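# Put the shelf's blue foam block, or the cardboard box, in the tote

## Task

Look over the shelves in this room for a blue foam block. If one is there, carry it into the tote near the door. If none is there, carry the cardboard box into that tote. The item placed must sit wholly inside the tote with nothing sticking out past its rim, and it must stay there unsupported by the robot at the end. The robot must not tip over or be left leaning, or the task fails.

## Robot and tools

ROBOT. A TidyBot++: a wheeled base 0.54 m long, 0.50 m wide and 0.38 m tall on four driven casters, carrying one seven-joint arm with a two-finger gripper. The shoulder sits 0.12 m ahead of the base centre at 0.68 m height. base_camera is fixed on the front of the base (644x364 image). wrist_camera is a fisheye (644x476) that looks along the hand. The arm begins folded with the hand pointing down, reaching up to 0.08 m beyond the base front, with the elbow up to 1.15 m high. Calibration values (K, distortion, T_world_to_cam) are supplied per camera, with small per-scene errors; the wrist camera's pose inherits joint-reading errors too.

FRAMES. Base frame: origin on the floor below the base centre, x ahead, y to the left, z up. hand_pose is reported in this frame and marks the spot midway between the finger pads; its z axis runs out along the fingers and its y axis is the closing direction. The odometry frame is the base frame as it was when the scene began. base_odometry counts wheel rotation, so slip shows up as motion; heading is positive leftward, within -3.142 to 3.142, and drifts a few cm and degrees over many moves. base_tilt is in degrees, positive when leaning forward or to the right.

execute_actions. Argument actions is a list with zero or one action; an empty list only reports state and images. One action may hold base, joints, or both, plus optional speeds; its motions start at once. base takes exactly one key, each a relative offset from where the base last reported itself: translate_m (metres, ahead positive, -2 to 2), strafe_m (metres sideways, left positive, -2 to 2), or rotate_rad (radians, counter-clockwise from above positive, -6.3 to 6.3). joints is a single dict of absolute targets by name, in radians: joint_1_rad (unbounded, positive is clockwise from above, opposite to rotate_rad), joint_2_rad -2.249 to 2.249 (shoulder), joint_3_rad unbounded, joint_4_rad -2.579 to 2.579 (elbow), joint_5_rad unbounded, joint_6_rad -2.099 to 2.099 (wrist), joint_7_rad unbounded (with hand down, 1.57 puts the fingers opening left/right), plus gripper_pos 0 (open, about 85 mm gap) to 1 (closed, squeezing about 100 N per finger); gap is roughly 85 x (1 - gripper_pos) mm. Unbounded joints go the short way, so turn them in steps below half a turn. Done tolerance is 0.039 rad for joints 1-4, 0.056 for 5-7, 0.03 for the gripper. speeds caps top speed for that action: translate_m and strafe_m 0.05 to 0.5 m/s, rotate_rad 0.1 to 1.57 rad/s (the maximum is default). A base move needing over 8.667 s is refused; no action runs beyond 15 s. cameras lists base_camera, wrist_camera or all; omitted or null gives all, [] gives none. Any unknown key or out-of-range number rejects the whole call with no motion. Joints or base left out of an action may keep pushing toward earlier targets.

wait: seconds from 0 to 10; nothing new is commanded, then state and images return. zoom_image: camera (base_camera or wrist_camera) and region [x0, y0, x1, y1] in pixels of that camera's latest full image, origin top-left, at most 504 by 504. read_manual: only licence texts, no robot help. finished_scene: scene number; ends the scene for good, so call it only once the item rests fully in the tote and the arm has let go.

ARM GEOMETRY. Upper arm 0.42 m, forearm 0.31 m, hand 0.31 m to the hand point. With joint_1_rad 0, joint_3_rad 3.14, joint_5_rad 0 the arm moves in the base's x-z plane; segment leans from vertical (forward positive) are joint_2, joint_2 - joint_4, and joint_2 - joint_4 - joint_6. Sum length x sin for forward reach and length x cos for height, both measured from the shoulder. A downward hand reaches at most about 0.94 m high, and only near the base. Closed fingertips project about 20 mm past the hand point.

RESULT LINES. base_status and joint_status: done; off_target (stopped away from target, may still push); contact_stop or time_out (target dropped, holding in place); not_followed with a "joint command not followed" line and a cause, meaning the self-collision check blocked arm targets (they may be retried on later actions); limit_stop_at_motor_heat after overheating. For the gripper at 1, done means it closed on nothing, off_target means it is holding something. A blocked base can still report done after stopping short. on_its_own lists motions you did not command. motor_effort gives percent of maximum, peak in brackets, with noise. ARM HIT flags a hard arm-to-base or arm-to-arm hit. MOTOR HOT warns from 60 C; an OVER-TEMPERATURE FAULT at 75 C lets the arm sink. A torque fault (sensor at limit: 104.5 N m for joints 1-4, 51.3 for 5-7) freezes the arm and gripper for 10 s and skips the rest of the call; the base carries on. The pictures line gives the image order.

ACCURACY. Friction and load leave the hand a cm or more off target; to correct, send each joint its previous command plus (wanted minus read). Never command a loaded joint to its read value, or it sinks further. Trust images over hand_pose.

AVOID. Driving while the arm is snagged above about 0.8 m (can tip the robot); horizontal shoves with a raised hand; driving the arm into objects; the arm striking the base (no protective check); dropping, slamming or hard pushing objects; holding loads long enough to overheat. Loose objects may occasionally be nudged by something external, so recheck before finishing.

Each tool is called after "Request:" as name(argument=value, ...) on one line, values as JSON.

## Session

Request:
execute_actions(actions=[{"joints":{"joint_2_rad":-0.15,"joint_4_rad":-0.9,"joint_6_rad":-1.2}}])

Scene clock: 2.83 s.
base_odometry: x=+0.000 y=+0.000 heading=+0.000 (m, m, rad; odometry frame)
base_tilt: forward=+0.6 right=-0.3 (deg)
base_status: not commanded
joint_positions: joint_1_rad=+0.039 joint_2_rad=-0.175 joint_3_rad=+3.111 joint_4_rad=-0.921 joint_5_rad=+0.048 joint_6_rad=-1.175 joint_7_rad=+1.516 gripper_pos=+0.000
joint_status: all done
motor_effort: joint_1_rad=+0(1) joint_2_rad=-9(12) joint_3_rad=+1(1) joint_4_rad=+17(21) joint_5_rad=+0(2) joint_6_rad=+8(8) joint_7_rad=-1(1) (%)
hand_pose: x=+0.5507 y=-0.0134 z=+1.2204 quat_wxyz=(+0.012, +0.819, -0.030, +0.573) (m; base frame)
pictures: base_camera, wrist_camera
camera_calibration (this result's frames):
wrist_camera: T_world_to_cam=[[-0.081451, -0.996172, -0.0317451, 0.0676554], [-0.285309, 0.0538224, -0.956923, 1.39149], [0.954968, -0.0688852, -0.288601, -0.0432536], [0, 0, 0, 1]] pos_world=[0.443822, -0.0104765, 1.32121]
Images, in order (width x height): base_camera 644x364, wrist_camera 644x476.

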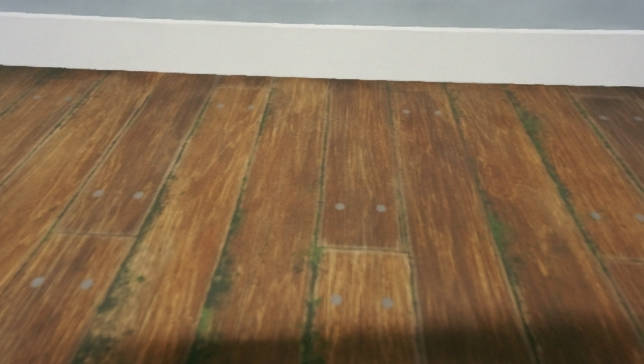

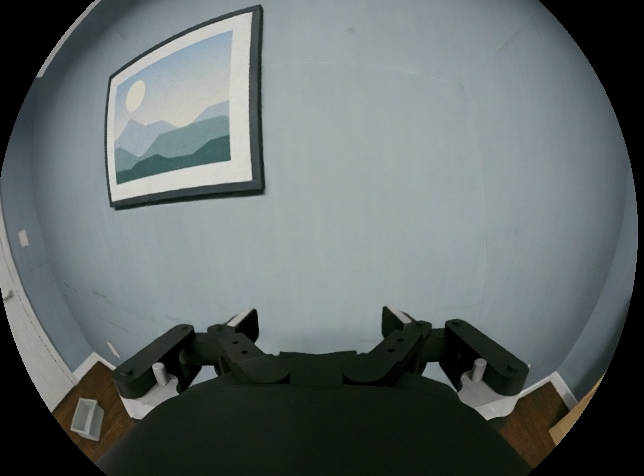

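Request:
execute_actions(actions=[{"joints":{"joint_1_rad":1.9}}], cameras=["wrist_camera"])

Scene clock: 6.40 s.
base_odometry: x=+0.000 y=+0.000 heading=+0.000 (m, m, rad; odometry frame)
base_tilt: forward=+0.6 right=-0.3 (deg)
base_status: not commanded
joint_positions: joint_1_rad=+1.883 joint_2_rad=-0.167 joint_3_rad=+3.111 joint_4_rad=-0.921 joint_5_rad=+0.048 joint_6_rad=-1.175 joint_7_rad=+1.516 gripper_pos=+0.000
joint_status: all done
motor_effort: joint_1_rad=+0(0) joint_2_rad=-10(12) joint_3_rad=+1(2) joint_4_rad=+17(18) joint_5_rad=+0(1) joint_6_rad=+8(8) joint_7_rad=-1(1) (%)
hand_pose: x=-0.0118 y=-0.4162 z=+1.2169 quat_wxyz=(+0.462, +0.472, -0.672, +0.335) (m; base frame)
pictures: wrist_camera
camera_calibration (this result's frames):
wrist_camera: T_world_to_cam=[[-0.937111, 0.347617, -0.0314018, 0.169245], [0.13123, 0.267541, -0.954568, 1.34032], [-0.323423, -0.898657, -0.296333, 0.114154], [0, 0, 0, 1]] pos_world=[0.0196315, -0.314837, 1.31857]
Images, in order (width x height): wrist_camera 644x476.

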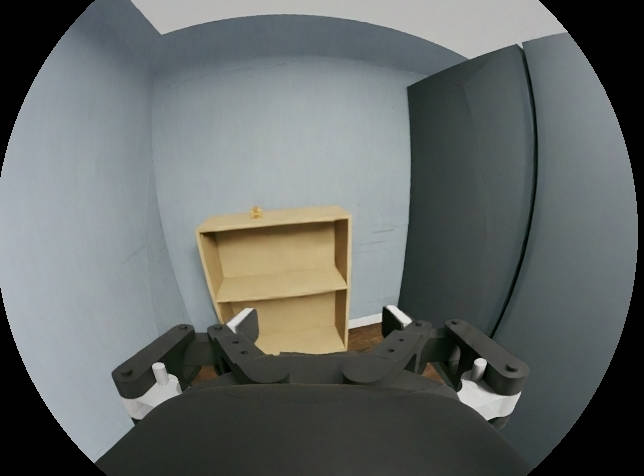

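Request:
execute_actions(actions=[{"joints":{"joint_6_rad":-1.6}}], cameras=["wrist_camera"])

Request:
execute_actions(actions=[{"base":{"rotate_rad":1.5},"joints":{"joint_1_rad":0}}])

Scene clock: 8.70 s.
base_odometry: x=+0.000 y=+0.000 heading=+0.000 (m, m, rad; odometry frame)
base_tilt: forward=+0.6 right=-0.3 (deg)
base_status: not commanded
joint_positions: joint_1_rad=+1.883 joint_2_rad=-0.167 joint_3_rad=+3.111 joint_4_rad=-0.919 joint_5_rad=+0.048 joint_6_rad=-1.597 joint_7_rad=+1.516 gripper_pos=+0.000
joint_status: all done
motor_effort: joint_1_rad=+0(1) joint_2_rad=-10(10) joint_3_rad=+1(1) joint_4_rad=+16(17) joint_5_rad=+0(0) joint_6_rad=+6(7) joint_7_rad=-1(1) (%)
hand_pose: x=+0.0062 y=-0.3482 z=+1.1082 quat_wxyz=(+0.317, +0.526, -0.757, +0.221) (m; base frame)
pictures: wrist_camera
camera_calibration (this result's frames):
wrist_camera: T_world_to_cam=[[-0.928564, 0.371035, -0.0100457, 0.143463], [0.251631, 0.609381, -0.751889, 1.10965], [-0.272856, -0.700705, -0.659213, 0.619623], [0, 0, 0, 1]] pos_world=[0.02306, -0.295257, 1.24424]
Images, in order (width x height): wrist_camera 644x476.

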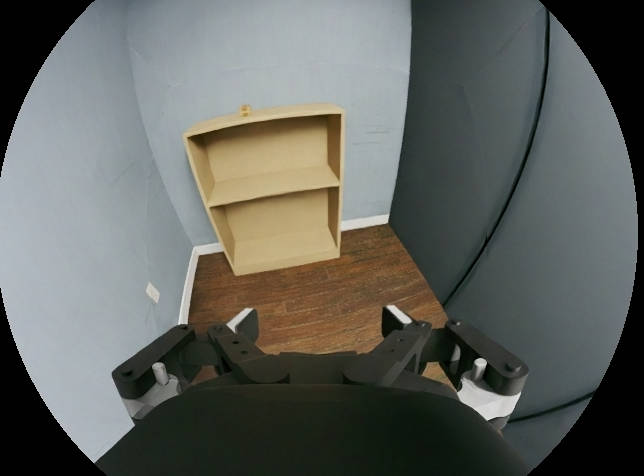

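Scene clock: 11.73 s.
base_odometry: x=+0.000 y=+0.000 heading=+1.500 (m, m, rad; odometry frame)
base_tilt: forward=+0.6 right=-0.3 (deg)
base_status: done
joint_positions: joint_1_rad=+0.017 joint_2_rad=-0.152 joint_3_rad=+3.111 joint_4_rad=-0.919 joint_5_rad=+0.048 joint_6_rad=-1.597 joint_7_rad=+1.516 gripper_pos=+0.000
joint_status: all done
motor_effort: joint_1_rad=+1(1) joint_2_rad=-10(14) joint_3_rad=+1(2) joint_4_rad=+16(17) joint_5_rad=+1(2) joint_6_rad=+6(6) joint_7_rad=+0(1) (%)
hand_pose: x=+0.4914 y=-0.0066 z=+1.1025 quat_wxyz=(+0.011, +0.925, -0.028, +0.380) (m; base frame)
pictures: base_camera, wrist_camera
camera_calibration (this result's frames):
wrist_camera: T_world_to_cam=[[-0.0845547, -0.996378, -0.00900996, 0.0423195], [-0.667704, 0.0633699, -0.741725, 1.21212], [0.73961, -0.0567004, -0.670643, 0.506933], [0, 0, 0, 1]] pos_world=[0.437984, -0.00590257, 1.23941]
Images, in order (width x height): base_camera 644x364, wrist_camera 644x476.

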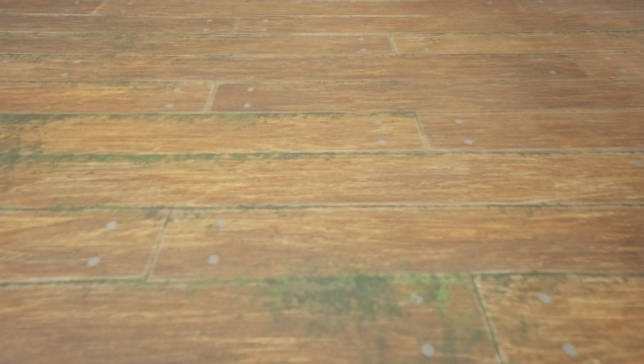

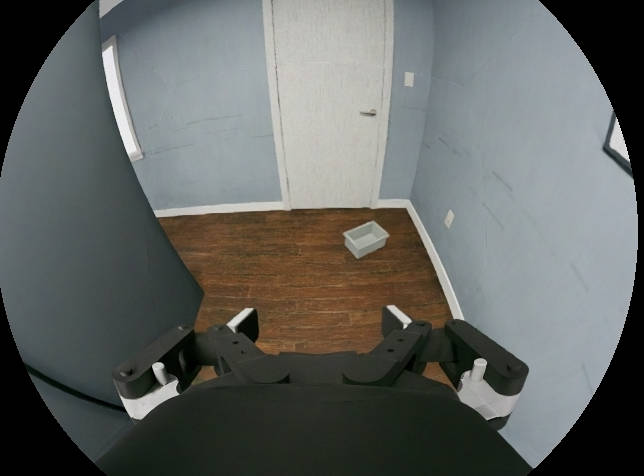

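Request:
execute_actions(actions=[{"base":{"rotate_rad":0.17}}], cameras=[])

Request:
execute_actions(actions=[{"base":{"translate_m":1.72},"joints":{"joint_1_rad":-0.9,"joint_4_rad":-0.4,"joint_6_rad":-1.9}}], cameras=["base_camera"])

Request:
execute_actions(actions=[{"base":{"rotate_rad":1.42},"joints":{"joint_1_rad":0}}])

Scene clock: 15.00 s.
base_odometry: x=+0.000 y=+0.000 heading=+1.669 (m, m, rad; odometry frame)
base_tilt: forward=+0.6 right=-0.3 (deg)
base_status: done
joint_positions: joint_1_rad=+0.012 joint_2_rad=-0.152 joint_3_rad=+3.111 joint_4_rad=-0.919 joint_5_rad=+0.048 joint_6_rad=-1.597 joint_7_rad=+1.516 gripper_pos=+0.000
joint_status: not commanded
motor_effort: joint_1_rad=+0(1) joint_2_rad=-10(10) joint_3_rad=+0(3) joint_4_rad=+16(16) joint_5_rad=+0(0) joint_6_rad=+7(6) joint_7_rad=-1(1) (%)
hand_pose: x=+0.4915 y=-0.0049 z=+1.1025 quat_wxyz=(+0.010, +0.925, -0.026, +0.380) (m; base frame)
pictures: none
No camera images: the call's "cameras" was empty. Leave "cameras" out to get every camera's image.

Scene clock: 19.80 s.
base_odometry: x=-0.171 y=+1.712 heading=+1.670 (m, m, rad; odometry frame)
base_tilt: forward=+0.6 right=-0.3 (deg)
base_status: done
joint_positions: joint_1_rad=-0.882 joint_2_rad=-0.152 joint_3_rad=+3.111 joint_4_rad=-0.423 joint_5_rad=+0.048 joint_6_rad=-1.876 joint_7_rad=+1.516 gripper_pos=+0.000
joint_status: all done
motor_effort: joint_1_rad=+1(1) joint_2_rad=-4(11) joint_3_rad=+1(1) joint_4_rad=+10(17) joint_5_rad=+0(1) joint_6_rad=+7(7) joint_7_rad=-1(2) (%)
hand_pose: x=+0.2989 y=+0.2158 z=+1.2311 quat_wxyz=(-0.205, +0.806, +0.351, +0.431) (m; base frame)
pictures: base_camera
Images, in order (width x height): base_camera 644x364.

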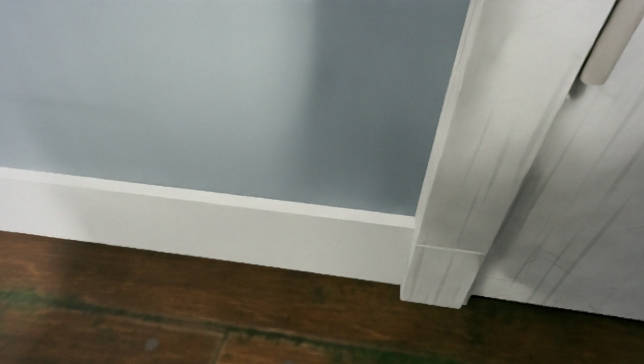

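Scene clock: 22.00 s.
base_odometry: x=-0.171 y=+1.712 heading=+3.089 (m, m, rad; odometry frame)
base_tilt: forward=+0.6 right=-0.3 (deg)
base_status: done
joint_positions: joint_1_rad=-0.019 joint_2_rad=-0.152 joint_3_rad=+3.111 joint_4_rad=-0.423 joint_5_rad=+0.048 joint_6_rad=-1.876 joint_7_rad=+1.516 gripper_pos=+0.000
joint_status: all done
motor_effort: joint_1_rad=+0(0) joint_2_rad=-3(6) joint_3_rad=+1(1) joint_4_rad=+10(11) joint_5_rad=+0(1) joint_6_rad=+7(7) joint_7_rad=-1(1) (%)
hand_pose: x=+0.3999 y=+0.0035 z=+1.2311 quat_wxyz=(-0.006, +0.878, -0.019, +0.477) (m; base frame)
pictures: base_camera, wrist_camera
camera_calibration (this result's frames):
wrist_camera: T_world_to_cam=[[-0.048871, -0.997927, -0.0418627, 0.0720116], [-0.494161, 0.0605814, -0.867257, 1.33094], [0.867996, -0.0216969, -0.496097, 0.395112], [0, 0, 0, 1]] pos_world=[0.318261, -0.000194913, 1.35329]
Images, in order (width x height): base_camera 644x364, wrist_camera 644x476.

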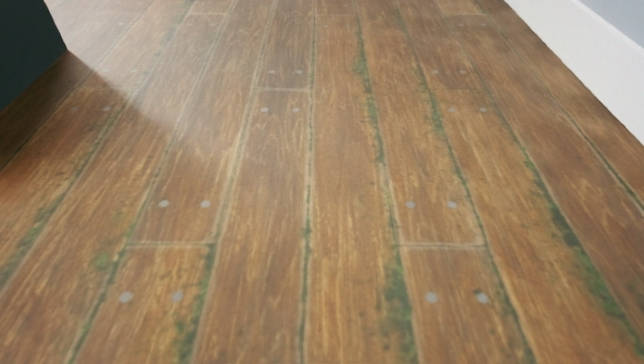

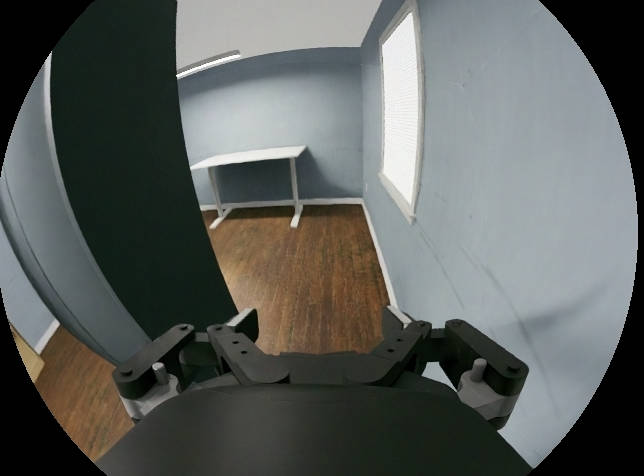

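Request:
execute_actions(actions=[{"base":{"translate_m":1.9},"joints":{"joint_1_rad":-2.1}}])

Scene clock: 27.77 s.
base_odometry: x=-2.068 y=+1.809 heading=+3.090 (m, m, rad; odometry frame)
base_tilt: forward=+0.6 right=-0.3 (deg)
base_status: done
joint_positions: joint_1_rad=-2.082 joint_2_rad=-0.153 joint_3_rad=+3.111 joint_4_rad=-0.420 joint_5_rad=+0.048 joint_6_rad=-1.877 joint_7_rad=+1.516 gripper_pos=+0.000
joint_status: all done
motor_effort: joint_1_rad=+1(0) joint_2_rad=-3(6) joint_3_rad=+1(0) joint_4_rad=+10(11) joint_5_rad=+1(0) joint_6_rad=+7(8) joint_7_rad=+0(1) (%)
hand_pose: x=-0.0164 y=+0.2448 z=+1.2322 quat_wxyz=(-0.414, +0.467, +0.744, +0.240) (m; base frame)
pictures: base_camera, wrist_camera
camera_calibration (this result's frames):
wrist_camera: T_world_to_cam=[[0.902371, 0.428892, -0.0421606, -0.0408966], [0.178982, -0.46196, -0.868653, 1.25216], [-0.392035, 0.776302, -0.493623, 0.543119], [0, 0, 0, 1]] pos_world=[0.0257115, 0.174364, 1.35407]
Images, in order (width x height): base_camera 644x364, wrist_camera 644x476.

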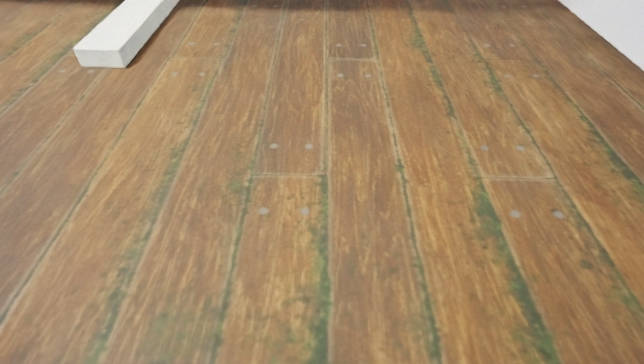

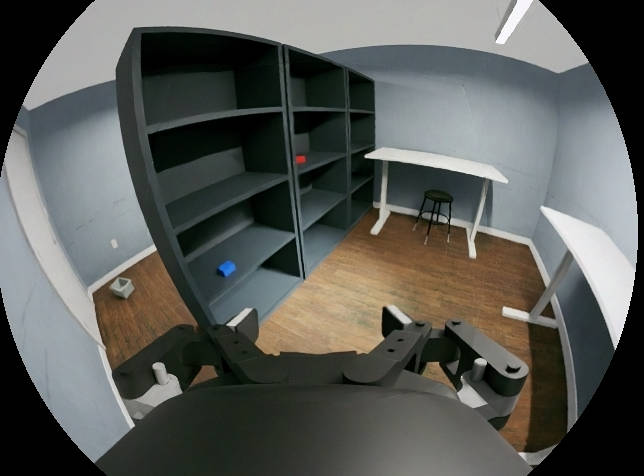

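Request:
zoom_image(camera="wrist_camera", region=[170, 220, 310, 330])

Request:
execute_actions(actions=[{"base":{"rotate_rad":3.12},"joints":{"joint_1_rad":0,"joint_2_rad":0.0,"joint_4_rad":-2.3,"joint_6_rad":0.3,"joint_3_rad":3.14,"joint_5_rad":0,"joint_7_rad":1.57}}], cameras=[])

Request:
execute_actions(actions=[{"base":{"strafe_m":-0.9}}])

Region (170, 220, 310, 330) of wrist_camera's 644x476 image, scaled by 3.600; it fills the top 396 rows of this view, and the rest is white.

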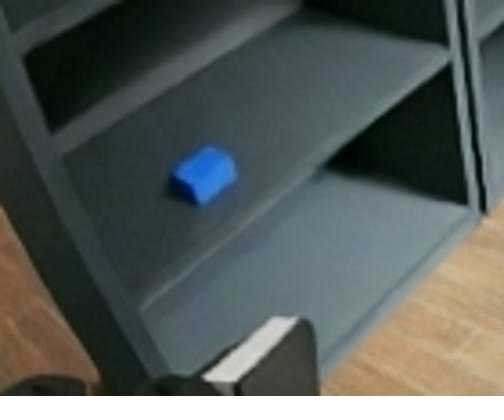

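Scene clock: 33.80 s.
base_odometry: x=-2.069 y=+1.809 heading=-0.074 (m, m, rad; odometry frame)
base_tilt: forward=+0.6 right=-0.3 (deg)
base_status: done
joint_positions: joint_1_rad=-0.019 joint_2_rad=-0.024 joint_3_rad=+3.115 joint_4_rad=-2.278 joint_5_rad=+0.043 joint_6_rad=+0.276 joint_7_rad=+1.533 gripper_pos=+0.000
joint_status: all done
motor_effort: joint_1_rad=+1(2) joint_2_rad=-16(19) joint_3_rad=+1(3) joint_4_rad=+18(22) joint_5_rad=+0(0) joint_6_rad=+8(8) joint_7_rad=+0(2) (%)
hand_pose: x=+0.6375 y=+0.0287 z=+0.7808 quat_wxyz=(-0.016, +0.835, +0.024, +0.549) (m; base frame)
pictures: none
No camera images: the call's "cameras" was empty. Leave "cameras" out to get every camera's image.

Scene clock: 36.97 s.
base_odometry: x=-2.134 y=+0.911 heading=-0.073 (m, m, rad; odometry frame)
base_tilt: forward=+0.6 right=-0.3 (deg)
base_status: done
joint_positions: joint_1_rad=-0.013 joint_2_rad=-0.024 joint_3_rad=+3.121 joint_4_rad=-2.278 joint_5_rad=+0.042 joint_6_rad=+0.276 joint_7_rad=+1.533 gripper_pos=+0.000
joint_status: not commanded
motor_effort: joint_1_rad=+0(2) joint_2_rad=-17(16) joint_3_rad=+0(2) joint_4_rad=+18(18) joint_5_rad=+0(1) joint_6_rad=+8(8) joint_7_rad=-1(1) (%)
hand_pose: x=+0.6379 y=+0.0226 z=+0.7807 quat_wxyz=(-0.013, +0.835, +0.019, +0.549) (m; base frame)
pictures: base_camera, wrist_camera
camera_calibration (this result's frames):
wrist_camera: T_world_to_cam=[[0.0260398, -0.999496, -0.018183, 0.0176138], [-0.343872, 0.00812327, -0.938982, 1.01807], [0.938656, 0.0307035, -0.343487, -0.199909], [0, 0, 0, 1]] pos_world=[0.537271, 0.0154728, 0.8876]
Images, in order (width x height): base_camera 644x364, wrist_camera 644x476.

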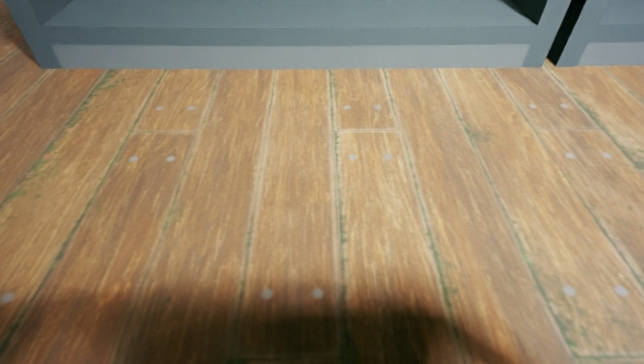

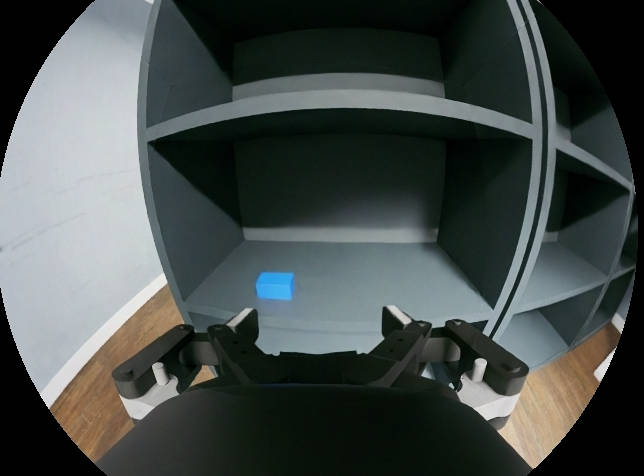

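Request:
execute_actions(actions=[{"joints":{"joint_2_rad":0.9,"joint_4_rad":-0.82,"joint_6_rad":-1.415,"joint_3_rad":3.16,"joint_5_rad":-0.04,"joint_7_rad":3.18}}], cameras=["wrist_camera"])

Scene clock: 50.67 s.
base_odometry: x=-2.134 y=+0.911 heading=-0.073 (m, m, rad; odometry frame)
base_tilt: forward=+0.6 right=-0.3 (deg)
base_status: not commanded
joint_positions: joint_1_rad=-0.013 joint_2_rad=+0.880 joint_3_rad=+3.133 joint_4_rad=-0.845 joint_5_rad=+0.003 joint_6_rad=-1.392 joint_7_rad=+3.146 gripper_pos=+0.000
joint_status: all done
motor_effort: joint_1_rad=+0(0) joint_2_rad=-43(44) joint_3_rad=+0(0) joint_4_rad=+17(19) joint_5_rad=+1(1) joint_6_rad=+0(8) joint_7_rad=-2(2) (%)
hand_pose: x=+0.7614 y=+0.0128 z=+0.5903 quat_wxyz=(+0.007, +0.699, +0.715, +0.010) (m; base frame)
pictures: wrist_camera
camera_calibration (this result's frames):
wrist_camera: T_world_to_cam=[[0.999366, 0.000243505, 0.0355996, -0.784546], [0.00238743, -0.998184, -0.0601932, 0.112311], [0.0355202, 0.06024, -0.997552, 0.692435], [0, 0, 0, 1]] pos_world=[0.759185, 0.070586, 0.725429]
Images, in order (width x height): wrist_camera 644x476.

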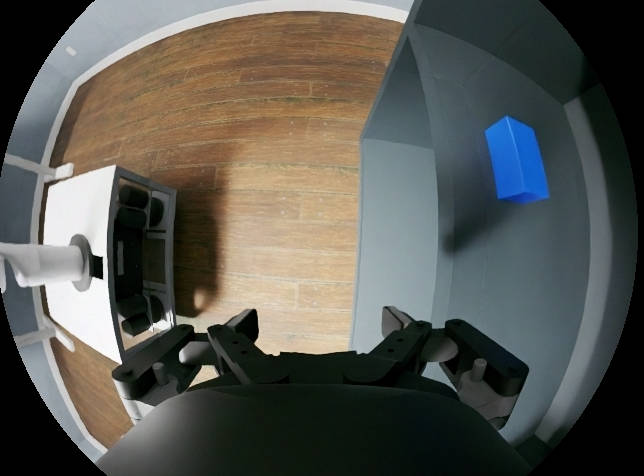

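Request:
execute_actions(actions=[{"base":{"translate_m":0.25},"speeds":{"translate_m":0.15},"joints":{"joint_2_rad":0.925}}], cameras=["wrist_camera"])

Scene clock: 53.87 s.
base_odometry: x=-1.884 y=+0.893 heading=-0.073 (m, m, rad; odometry frame)
base_tilt: forward=+0.6 right=-0.3 (deg)
base_status: done
joint_positions: joint_1_rad=-0.013 joint_2_rad=+0.908 joint_3_rad=+3.135 joint_4_rad=-0.842 joint_5_rad=+0.002 joint_6_rad=-1.394 joint_7_rad=+3.146 gripper_pos=+0.000
joint_status: all done
motor_effort: joint_1_rad=+0(2) joint_2_rad=-43(45) joint_3_rad=-1(1) joint_4_rad=+17(18) joint_5_rad=+0(0) joint_6_rad=+0(2) joint_7_rad=+0(2) (%)
hand_pose: x=+0.7591 y=+0.0126 z=+0.5733 quat_wxyz=(-0.002, +0.699, +0.715, +0.000) (m; base frame)
pictures: wrist_camera
camera_calibration (this result's frames):
wrist_camera: T_world_to_cam=[[0.999961, -0.000901366, 0.00882887, -0.766725], [-0.000366317, -0.998173, -0.0604174, 0.113278], [0.0088672, 0.0604118, -0.998134, 0.696076], [0, 0, 0, 1]] pos_world=[0.760564, 0.0703284, 0.708391]
Images, in order (width x height): wrist_camera 644x476.

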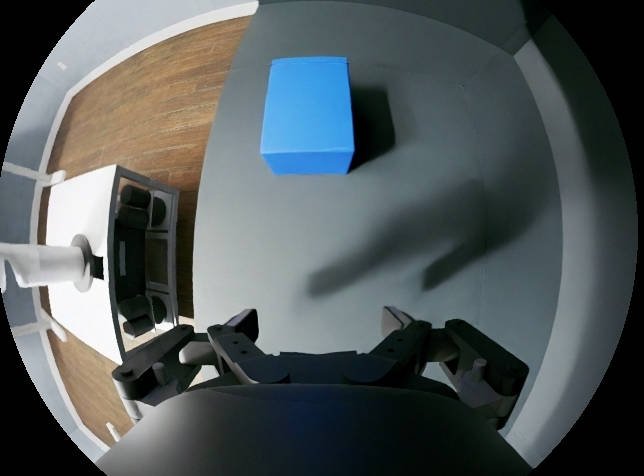

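Request:
execute_actions(actions=[{"base":{"strafe_m":0.16},"speeds":{"strafe_m":0.12},"joints":{"joint_2_rad":0.96}}], cameras=["wrist_camera"])

Scene clock: 57.53 s.
base_odometry: x=-1.872 y=+1.052 heading=-0.073 (m, m, rad; odometry frame)
base_tilt: forward=+0.6 right=-0.3 (deg)
base_status: done
joint_positions: joint_1_rad=-0.005 joint_2_rad=+0.945 joint_3_rad=+3.139 joint_4_rad=-0.841 joint_5_rad=+0.000 joint_6_rad=-1.394 joint_7_rad=+3.146 gripper_pos=+0.000
joint_status: all done
motor_effort: joint_1_rad=+0(4) joint_2_rad=-44(44) joint_3_rad=-1(1) joint_4_rad=+16(17) joint_5_rad=+0(1) joint_6_rad=+0(0) joint_7_rad=-1(1) (%)
hand_pose: x=+0.7552 y=+0.0062 z=+0.5501 quat_wxyz=(-0.014, +0.703, +0.711, -0.013) (m; base frame)
pictures: wrist_camera
camera_calibration (this result's frames):
wrist_camera: T_world_to_cam=[[0.999573, -0.0115833, -0.0268213, -0.742681], [-0.0131369, -0.998201, -0.0584934, 0.114104], [-0.0260955, 0.0588208, -0.997927, 0.699698], [0, 0, 0, 1]] pos_world=[0.762122, 0.0641391, 0.685002]
Images, in order (width x height): wrist_camera 644x476.

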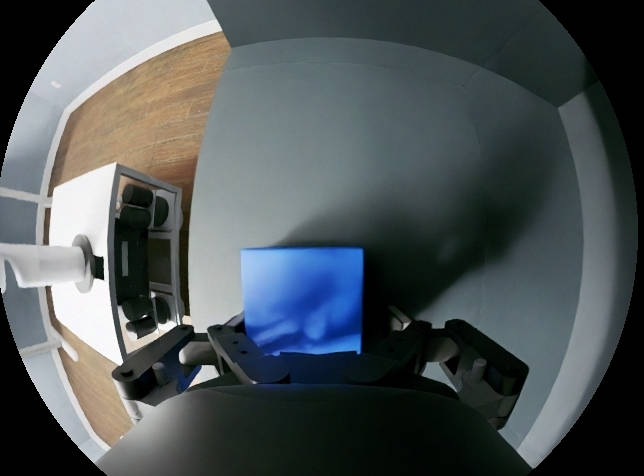

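Request:
execute_actions(actions=[{"joints":{"gripper_pos":1}}], cameras=[])

Request:
execute_actions(actions=[{"joints":{"joint_2_rad":0.89}}], cameras=[])

Request:
execute_actions(actions=[{"base":{"translate_m":-0.22}}], cameras=["wrist_camera"])

Scene clock: 59.60 s.
base_odometry: x=-1.872 y=+1.052 heading=-0.073 (m, m, rad; odometry frame)
base_tilt: forward=+0.6 right=-0.3 (deg)
base_status: not commanded
joint_positions: joint_1_rad=-0.005 joint_2_rad=+0.942 joint_3_rad=+3.139 joint_4_rad=-0.829 joint_5_rad=+0.000 joint_6_rad=-1.395 joint_7_rad=+3.146 gripper_pos=+0.371
joint_status: gripper_pos off_target (ended at +0.371, target +1.000)
motor_effort: joint_1_rad=+0(0) joint_2_rad=-41(43) joint_3_rad=+0(0) joint_4_rad=+15(16) joint_5_rad=+0(1) joint_6_rad=+0(3) joint_7_rad=-1(1) (%)
hand_pose: x=+0.7597 y=+0.0062 z=+0.5554 quat_wxyz=(-0.009, +0.703, +0.711, -0.008) (m; base frame)
pictures: none
No camera images: the call's "cameras" was empty. Leave "cameras" out to get every camera's image.

Scene clock: 60.53 s.
base_odometry: x=-1.872 y=+1.052 heading=-0.073 (m, m, rad; odometry frame)
base_tilt: forward=+0.6 right=-0.3 (deg)
base_status: not commanded
joint_positions: joint_1_rad=-0.005 joint_2_rad=+0.909 joint_3_rad=+3.139 joint_4_rad=-0.829 joint_5_rad=+0.000 joint_6_rad=-1.395 joint_7_rad=+3.146 gripper_pos=+0.371
joint_status: all done
motor_effort: joint_1_rad=+0(0) joint_2_rad=-43(45) joint_3_rad=-1(1) joint_4_rad=+17(17) joint_5_rad=+0(0) joint_6_rad=+0(0) joint_7_rad=-1(1) (%)
hand_pose: x=+0.7636 y=+0.0062 z=+0.5770 quat_wxyz=(+0.002, +0.703, +0.711, +0.004) (m; base frame)
pictures: none
No camera images: the call's "cameras" was empty. Leave "cameras" out to get every camera's image.

Scene clock: 62.23 s.
base_odometry: x=-2.092 y=+1.068 heading=-0.073 (m, m, rad; odometry frame)
base_tilt: forward=+0.6 right=-0.3 (deg)
base_status: done
joint_positions: joint_1_rad=-0.005 joint_2_rad=+0.906 joint_3_rad=+3.139 joint_4_rad=-0.829 joint_5_rad=+0.000 joint_6_rad=-1.397 joint_7_rad=+3.146 gripper_pos=+0.371
joint_status: not commanded
motor_effort: joint_1_rad=+0(0) joint_2_rad=-43(46) joint_3_rad=+0(1) joint_4_rad=+17(18) joint_5_rad=+0(0) joint_6_rad=+1(1) joint_7_rad=-1(1) (%)
hand_pose: x=+0.7633 y=+0.0062 z=+0.5788 quat_wxyz=(+0.003, +0.703, +0.711, +0.004) (m; base frame)
pictures: wrist_camera
camera_calibration (this result's frames):
wrist_camera: T_world_to_cam=[[0.999706, -0.0116236, 0.0213017, -0.777926], [-0.0103418, -0.998185, -0.0593265, 0.114268], [0.0219526, 0.0590887, -0.998011, 0.691896], [0, 0, 0, 1]] pos_world=[0.76369, 0.0641347, 0.71387]
Images, in order (width x height): wrist_camera 644x476.

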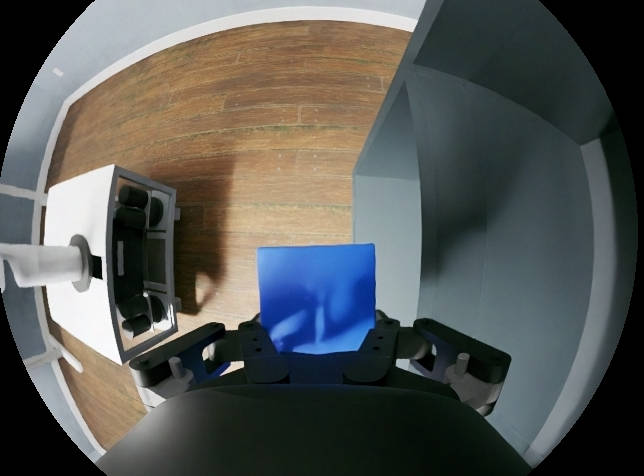

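Request:
execute_actions(actions=[{"base":{"strafe_m":0.78},"joints":{"joint_2_rad":0.5,"joint_4_rad":-1.5,"joint_6_rad":-1.14,"joint_7_rad":1.57}}], cameras=["base_camera"])

Request:
execute_actions(actions=[{"base":{"translate_m":1.9}}])

Scene clock: 67.23 s.
base_odometry: x=-2.035 y=+1.846 heading=-0.073 (m, m, rad; odometry frame)
base_tilt: forward=+0.6 right=-0.3 (deg)
base_status: done
joint_positions: joint_1_rad=-0.001 joint_2_rad=+0.521 joint_3_rad=+3.141 joint_4_rad=-1.478 joint_5_rad=-0.001 joint_6_rad=-1.165 joint_7_rad=+1.601 gripper_pos=+0.371
joint_status: all done
motor_effort: joint_1_rad=+1(3) joint_2_rad=-32(45) joint_3_rad=+0(2) joint_4_rad=+16(17) joint_5_rad=+0(1) joint_6_rad=+1(0) joint_7_rad=+0(1) (%)
hand_pose: x=+0.6076 y=+0.0026 z=+0.6051 quat_wxyz=(-0.001, +1.000, +0.016, -0.011) (m; base frame)
pictures: base_camera
Images, in order (width x height): base_camera 644x364.

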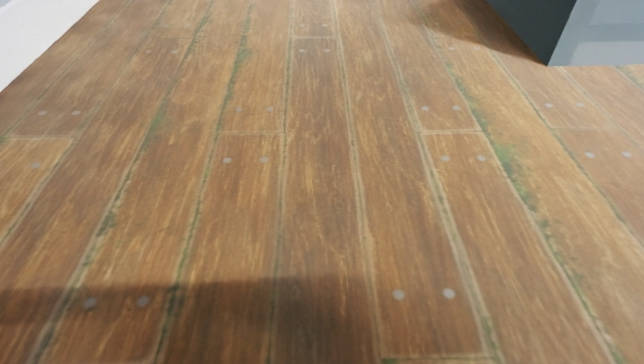

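Scene clock: 72.40 s.
base_odometry: x=-0.140 y=+1.709 heading=-0.073 (m, m, rad; odometry frame)
base_tilt: forward=+0.6 right=-0.3 (deg)
base_status: done
joint_positions: joint_1_rad=-0.001 joint_2_rad=+0.518 joint_3_rad=+3.141 joint_4_rad=-1.481 joint_5_rad=-0.001 joint_6_rad=-1.159 joint_7_rad=+1.601 gripper_pos=+0.371
joint_status: not commanded
motor_effort: joint_1_rad=+0(1) joint_2_rad=-32(35) joint_3_rad=+0(0) joint_4_rad=+16(17) joint_5_rad=+0(0) joint_6_rad=+0(0) joint_7_rad=-1(1) (%)
hand_pose: x=+0.6082 y=+0.0026 z=+0.6055 quat_wxyz=(-0.001, +1.000, +0.016, -0.008) (m; base frame)
pictures: base_camera, wrist_camera
camera_calibration (this result's frames):
wrist_camera: T_world_to_cam=[[0.0081499, -0.999918, 0.0099084, -0.0109226], [-0.999143, -0.00854497, -0.0405065, 0.698], [0.0405878, -0.00956978, -0.99913, 0.711671], [0, 0, 0, 1]] pos_world=[0.668606, 0.00185321, 0.739434]
Images, in order (width x height): base_camera 644x364, wrist_camera 644x476.

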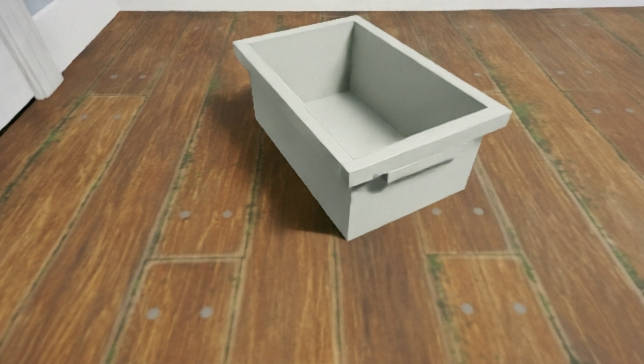

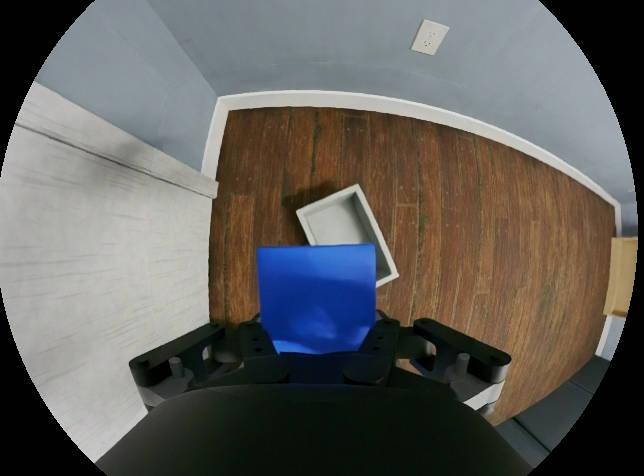

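Request:
execute_actions(actions=[{"joints":{"joint_1_rad":0.17,"joint_2_rad":1.31,"joint_4_rad":-1.335,"joint_6_rad":-0.45,"joint_7_rad":0.6}}])

Scene clock: 77.57 s.
base_odometry: x=-0.140 y=+1.709 heading=-0.073 (m, m, rad; odometry frame)
base_tilt: forward=+0.6 right=-0.3 (deg)
base_status: not commanded
joint_positions: joint_1_rad=+0.152 joint_2_rad=+1.300 joint_3_rad=+3.141 joint_4_rad=-1.360 joint_5_rad=-0.001 joint_6_rad=-0.473 joint_7_rad=+0.634 gripper_pos=+0.371
joint_status: all done
motor_effort: joint_1_rad=+1(1) joint_2_rad=-41(43) joint_3_rad=+0(1) joint_4_rad=+9(16) joint_5_rad=+0(0) joint_6_rad=+1(1) joint_7_rad=-2(2) (%)
hand_pose: x=+0.6665 y=-0.0818 z=+0.2044 quat_wxyz=(-0.002, +0.855, -0.518, +0.004) (m; base frame)
pictures: base_camera, wrist_camera
camera_calibration (this result's frames):
wrist_camera: T_world_to_cam=[[-0.89701, -0.44199, 0.00409748, 0.558236], [-0.441402, 0.895254, -0.0607049, 0.445617], [0.0231627, -0.0562616, -0.998147, 0.315387], [0, 0, 0, 1]] pos_world=[0.690135, -0.134461, 0.339566]
Images, in order (width x height): base_camera 644x364, wrist_camera 644x476.

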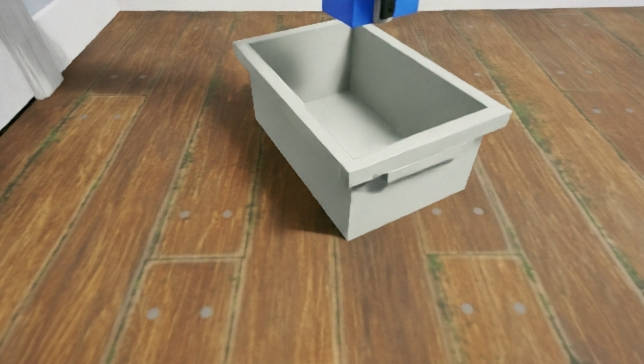

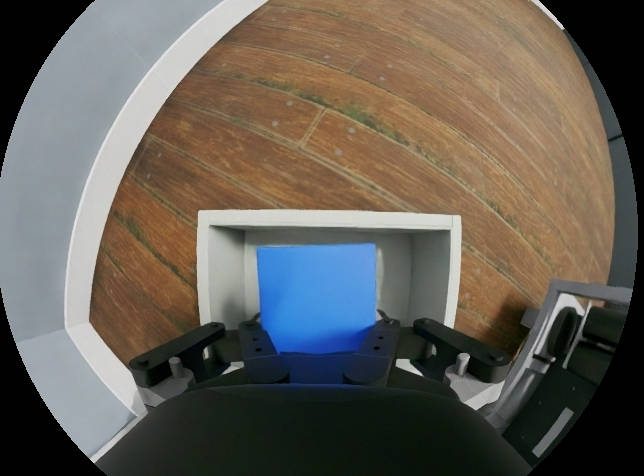

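Request:
execute_actions(actions=[{"joints":{"joint_1_rad":0.09,"joint_2_rad":1.5,"joint_4_rad":-1.18,"joint_6_rad":-0.42}}], cameras=[])

Request:
execute_actions(actions=[{"joints":{"joint_2_rad":1.655,"joint_4_rad":-1.02}}])

Scene clock: 80.83 s.
base_odometry: x=-0.140 y=+1.709 heading=-0.073 (m, m, rad; odometry frame)
base_tilt: forward=+0.6 right=-0.3 (deg)
base_status: not commanded
joint_positions: joint_1_rad=+0.101 joint_2_rad=+1.500 joint_3_rad=+3.141 joint_4_rad=-1.203 joint_5_rad=-0.001 joint_6_rad=-0.444 joint_7_rad=+0.634 gripper_pos=+0.371
joint_status: all done
motor_effort: joint_1_rad=+1(4) joint_2_rad=-41(45) joint_3_rad=-1(1) joint_4_rad=+8(9) joint_5_rad=+0(0) joint_6_rad=+1(2) joint_7_rad=-1(1) (%)
hand_pose: x=+0.6681 y=-0.0537 z=+0.1158 quat_wxyz=(+0.001, +0.868, -0.497, -0.003) (m; base frame)
pictures: none
No camera images: the call's "cameras" was empty. Leave "cameras" out to get every camera's image.

Scene clock: 82.23 s.
base_odometry: x=-0.140 y=+1.709 heading=-0.073 (m, m, rad; odometry frame)
base_tilt: forward=+0.6 right=-0.3 (deg)
base_status: not commanded
joint_positions: joint_1_rad=+0.101 joint_2_rad=+1.651 joint_3_rad=+3.141 joint_4_rad=-1.042 joint_5_rad=-0.001 joint_6_rad=-0.442 joint_7_rad=+0.634 gripper_pos=+0.371
joint_status: all done
motor_effort: joint_1_rad=+0(0) joint_2_rad=-42(44) joint_3_rad=+0(1) joint_4_rad=+8(9) joint_5_rad=+0(1) joint_6_rad=+1(1) joint_7_rad=-1(1) (%)
hand_pose: x=+0.6745 y=-0.0544 z=+0.0537 quat_wxyz=(-0.002, +0.868, -0.497, +0.003) (m; base frame)
pictures: base_camera, wrist_camera
camera_calibration (this result's frames):
wrist_camera: T_world_to_cam=[[-0.873516, -0.486773, 0.00473543, 0.559867], [-0.486142, 0.871798, -0.0602886, 0.444385], [0.0252185, -0.0549651, -0.99817, 0.164977], [0, 0, 0, 1]] pos_world=[0.700927, -0.105818, 0.188815]
Images, in order (width x height): base_camera 644x364, wrist_camera 644x476.

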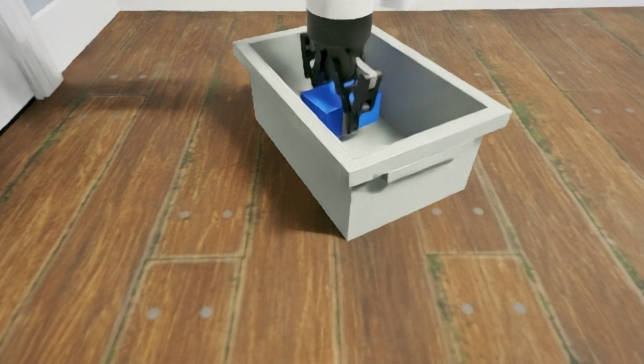

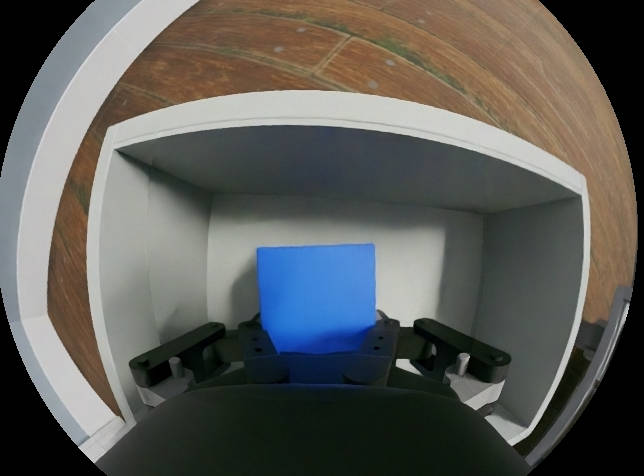

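Request:
execute_actions(actions=[{"joints":{"joint_2_rad":1.685}}], cameras=[])

Request:
execute_actions(actions=[{"joints":{"gripper_pos":0.1}}], cameras=[])

Request:
execute_actions(actions=[{"joints":{"joint_2_rad":1.25,"joint_4_rad":-1.42}}])

Scene clock: 83.97 s.
base_odometry: x=-0.140 y=+1.709 heading=-0.073 (m, m, rad; odometry frame)
base_tilt: forward=+0.6 right=-0.3 (deg)
base_status: not commanded
joint_positions: joint_1_rad=+0.101 joint_2_rad=+1.671 joint_3_rad=+3.141 joint_4_rad=-1.041 joint_5_rad=-0.001 joint_6_rad=-0.442 joint_7_rad=+0.634 gripper_pos=+0.371
joint_status: all done
motor_effort: joint_1_rad=+0(1) joint_2_rad=-41(43) joint_3_rad=+0(0) joint_4_rad=+8(8) joint_5_rad=+0(1) joint_6_rad=+0(1) joint_7_rad=+0(1) (%)
hand_pose: x=+0.6620 y=-0.0531 z=+0.0424 quat_wxyz=(+0.002, +0.868, -0.497, -0.006) (m; base frame)
pictures: none
No camera images: the call's "cameras" was empty. Leave "cameras" out to get every camera's image.

Scene clock: 85.00 s.
base_odometry: x=-0.140 y=+1.709 heading=-0.073 (m, m, rad; odometry frame)
base_tilt: forward=+0.6 right=-0.3 (deg)
base_status: not commanded
joint_positions: joint_1_rad=+0.101 joint_2_rad=+1.671 joint_3_rad=+3.141 joint_4_rad=-1.041 joint_5_rad=-0.001 joint_6_rad=-0.442 joint_7_rad=+0.634 gripper_pos=+0.100
joint_status: all done
motor_effort: joint_1_rad=+0(0) joint_2_rad=-41(41) joint_3_rad=-1(1) joint_4_rad=+8(8) joint_5_rad=+0(0) joint_6_rad=+0(0) joint_7_rad=-1(0) (%)
hand_pose: x=+0.6620 y=-0.0531 z=+0.0424 quat_wxyz=(+0.002, +0.868, -0.497, -0.006) (m; base frame)
pictures: none
No camera images: the call's "cameras" was empty. Leave "cameras" out to get every camera's image.

Scene clock: 86.67 s.
base_odometry: x=-0.140 y=+1.709 heading=-0.073 (m, m, rad; odometry frame)
base_tilt: forward=+0.6 right=-0.3 (deg)
base_status: not commanded
joint_positions: joint_1_rad=+0.101 joint_2_rad=+1.257 joint_3_rad=+3.141 joint_4_rad=-1.396 joint_5_rad=-0.001 joint_6_rad=-0.442 joint_7_rad=+0.634 gripper_pos=+0.100
joint_status: all done
motor_effort: joint_1_rad=+0(0) joint_2_rad=-40(44) joint_3_rad=-1(1) joint_4_rad=+9(9) joint_5_rad=+1(1) joint_6_rad=+1(1) joint_7_rad=-2(1) (%)
hand_pose: x=+0.6788 y=-0.0548 z=+0.2233 quat_wxyz=(-0.010, +0.868, -0.496, +0.021) (m; base frame)
pictures: base_camera, wrist_camera
camera_calibration (this result's frames):
wrist_camera: T_world_to_cam=[[-0.872981, -0.486959, -0.0278514, 0.569485], [-0.483448, 0.871432, -0.0829701, 0.460261], [0.0646736, -0.0589666, -0.996163, 0.30669], [0, 0, 0, 1]] pos_world=[0.699827, -0.105686, 0.359562]
Images, in order (width x height): base_camera 644x364, wrist_camera 644x476.

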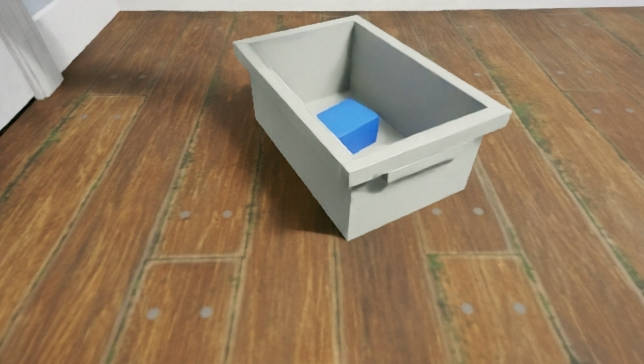

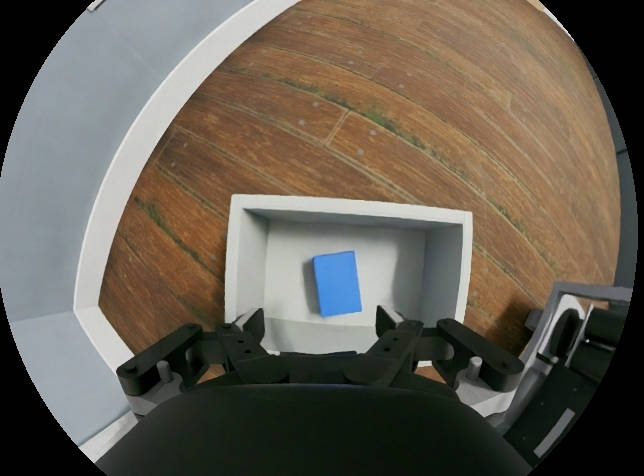

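Request:
finished_scene(scene=2)

The scene is finished: the task was done.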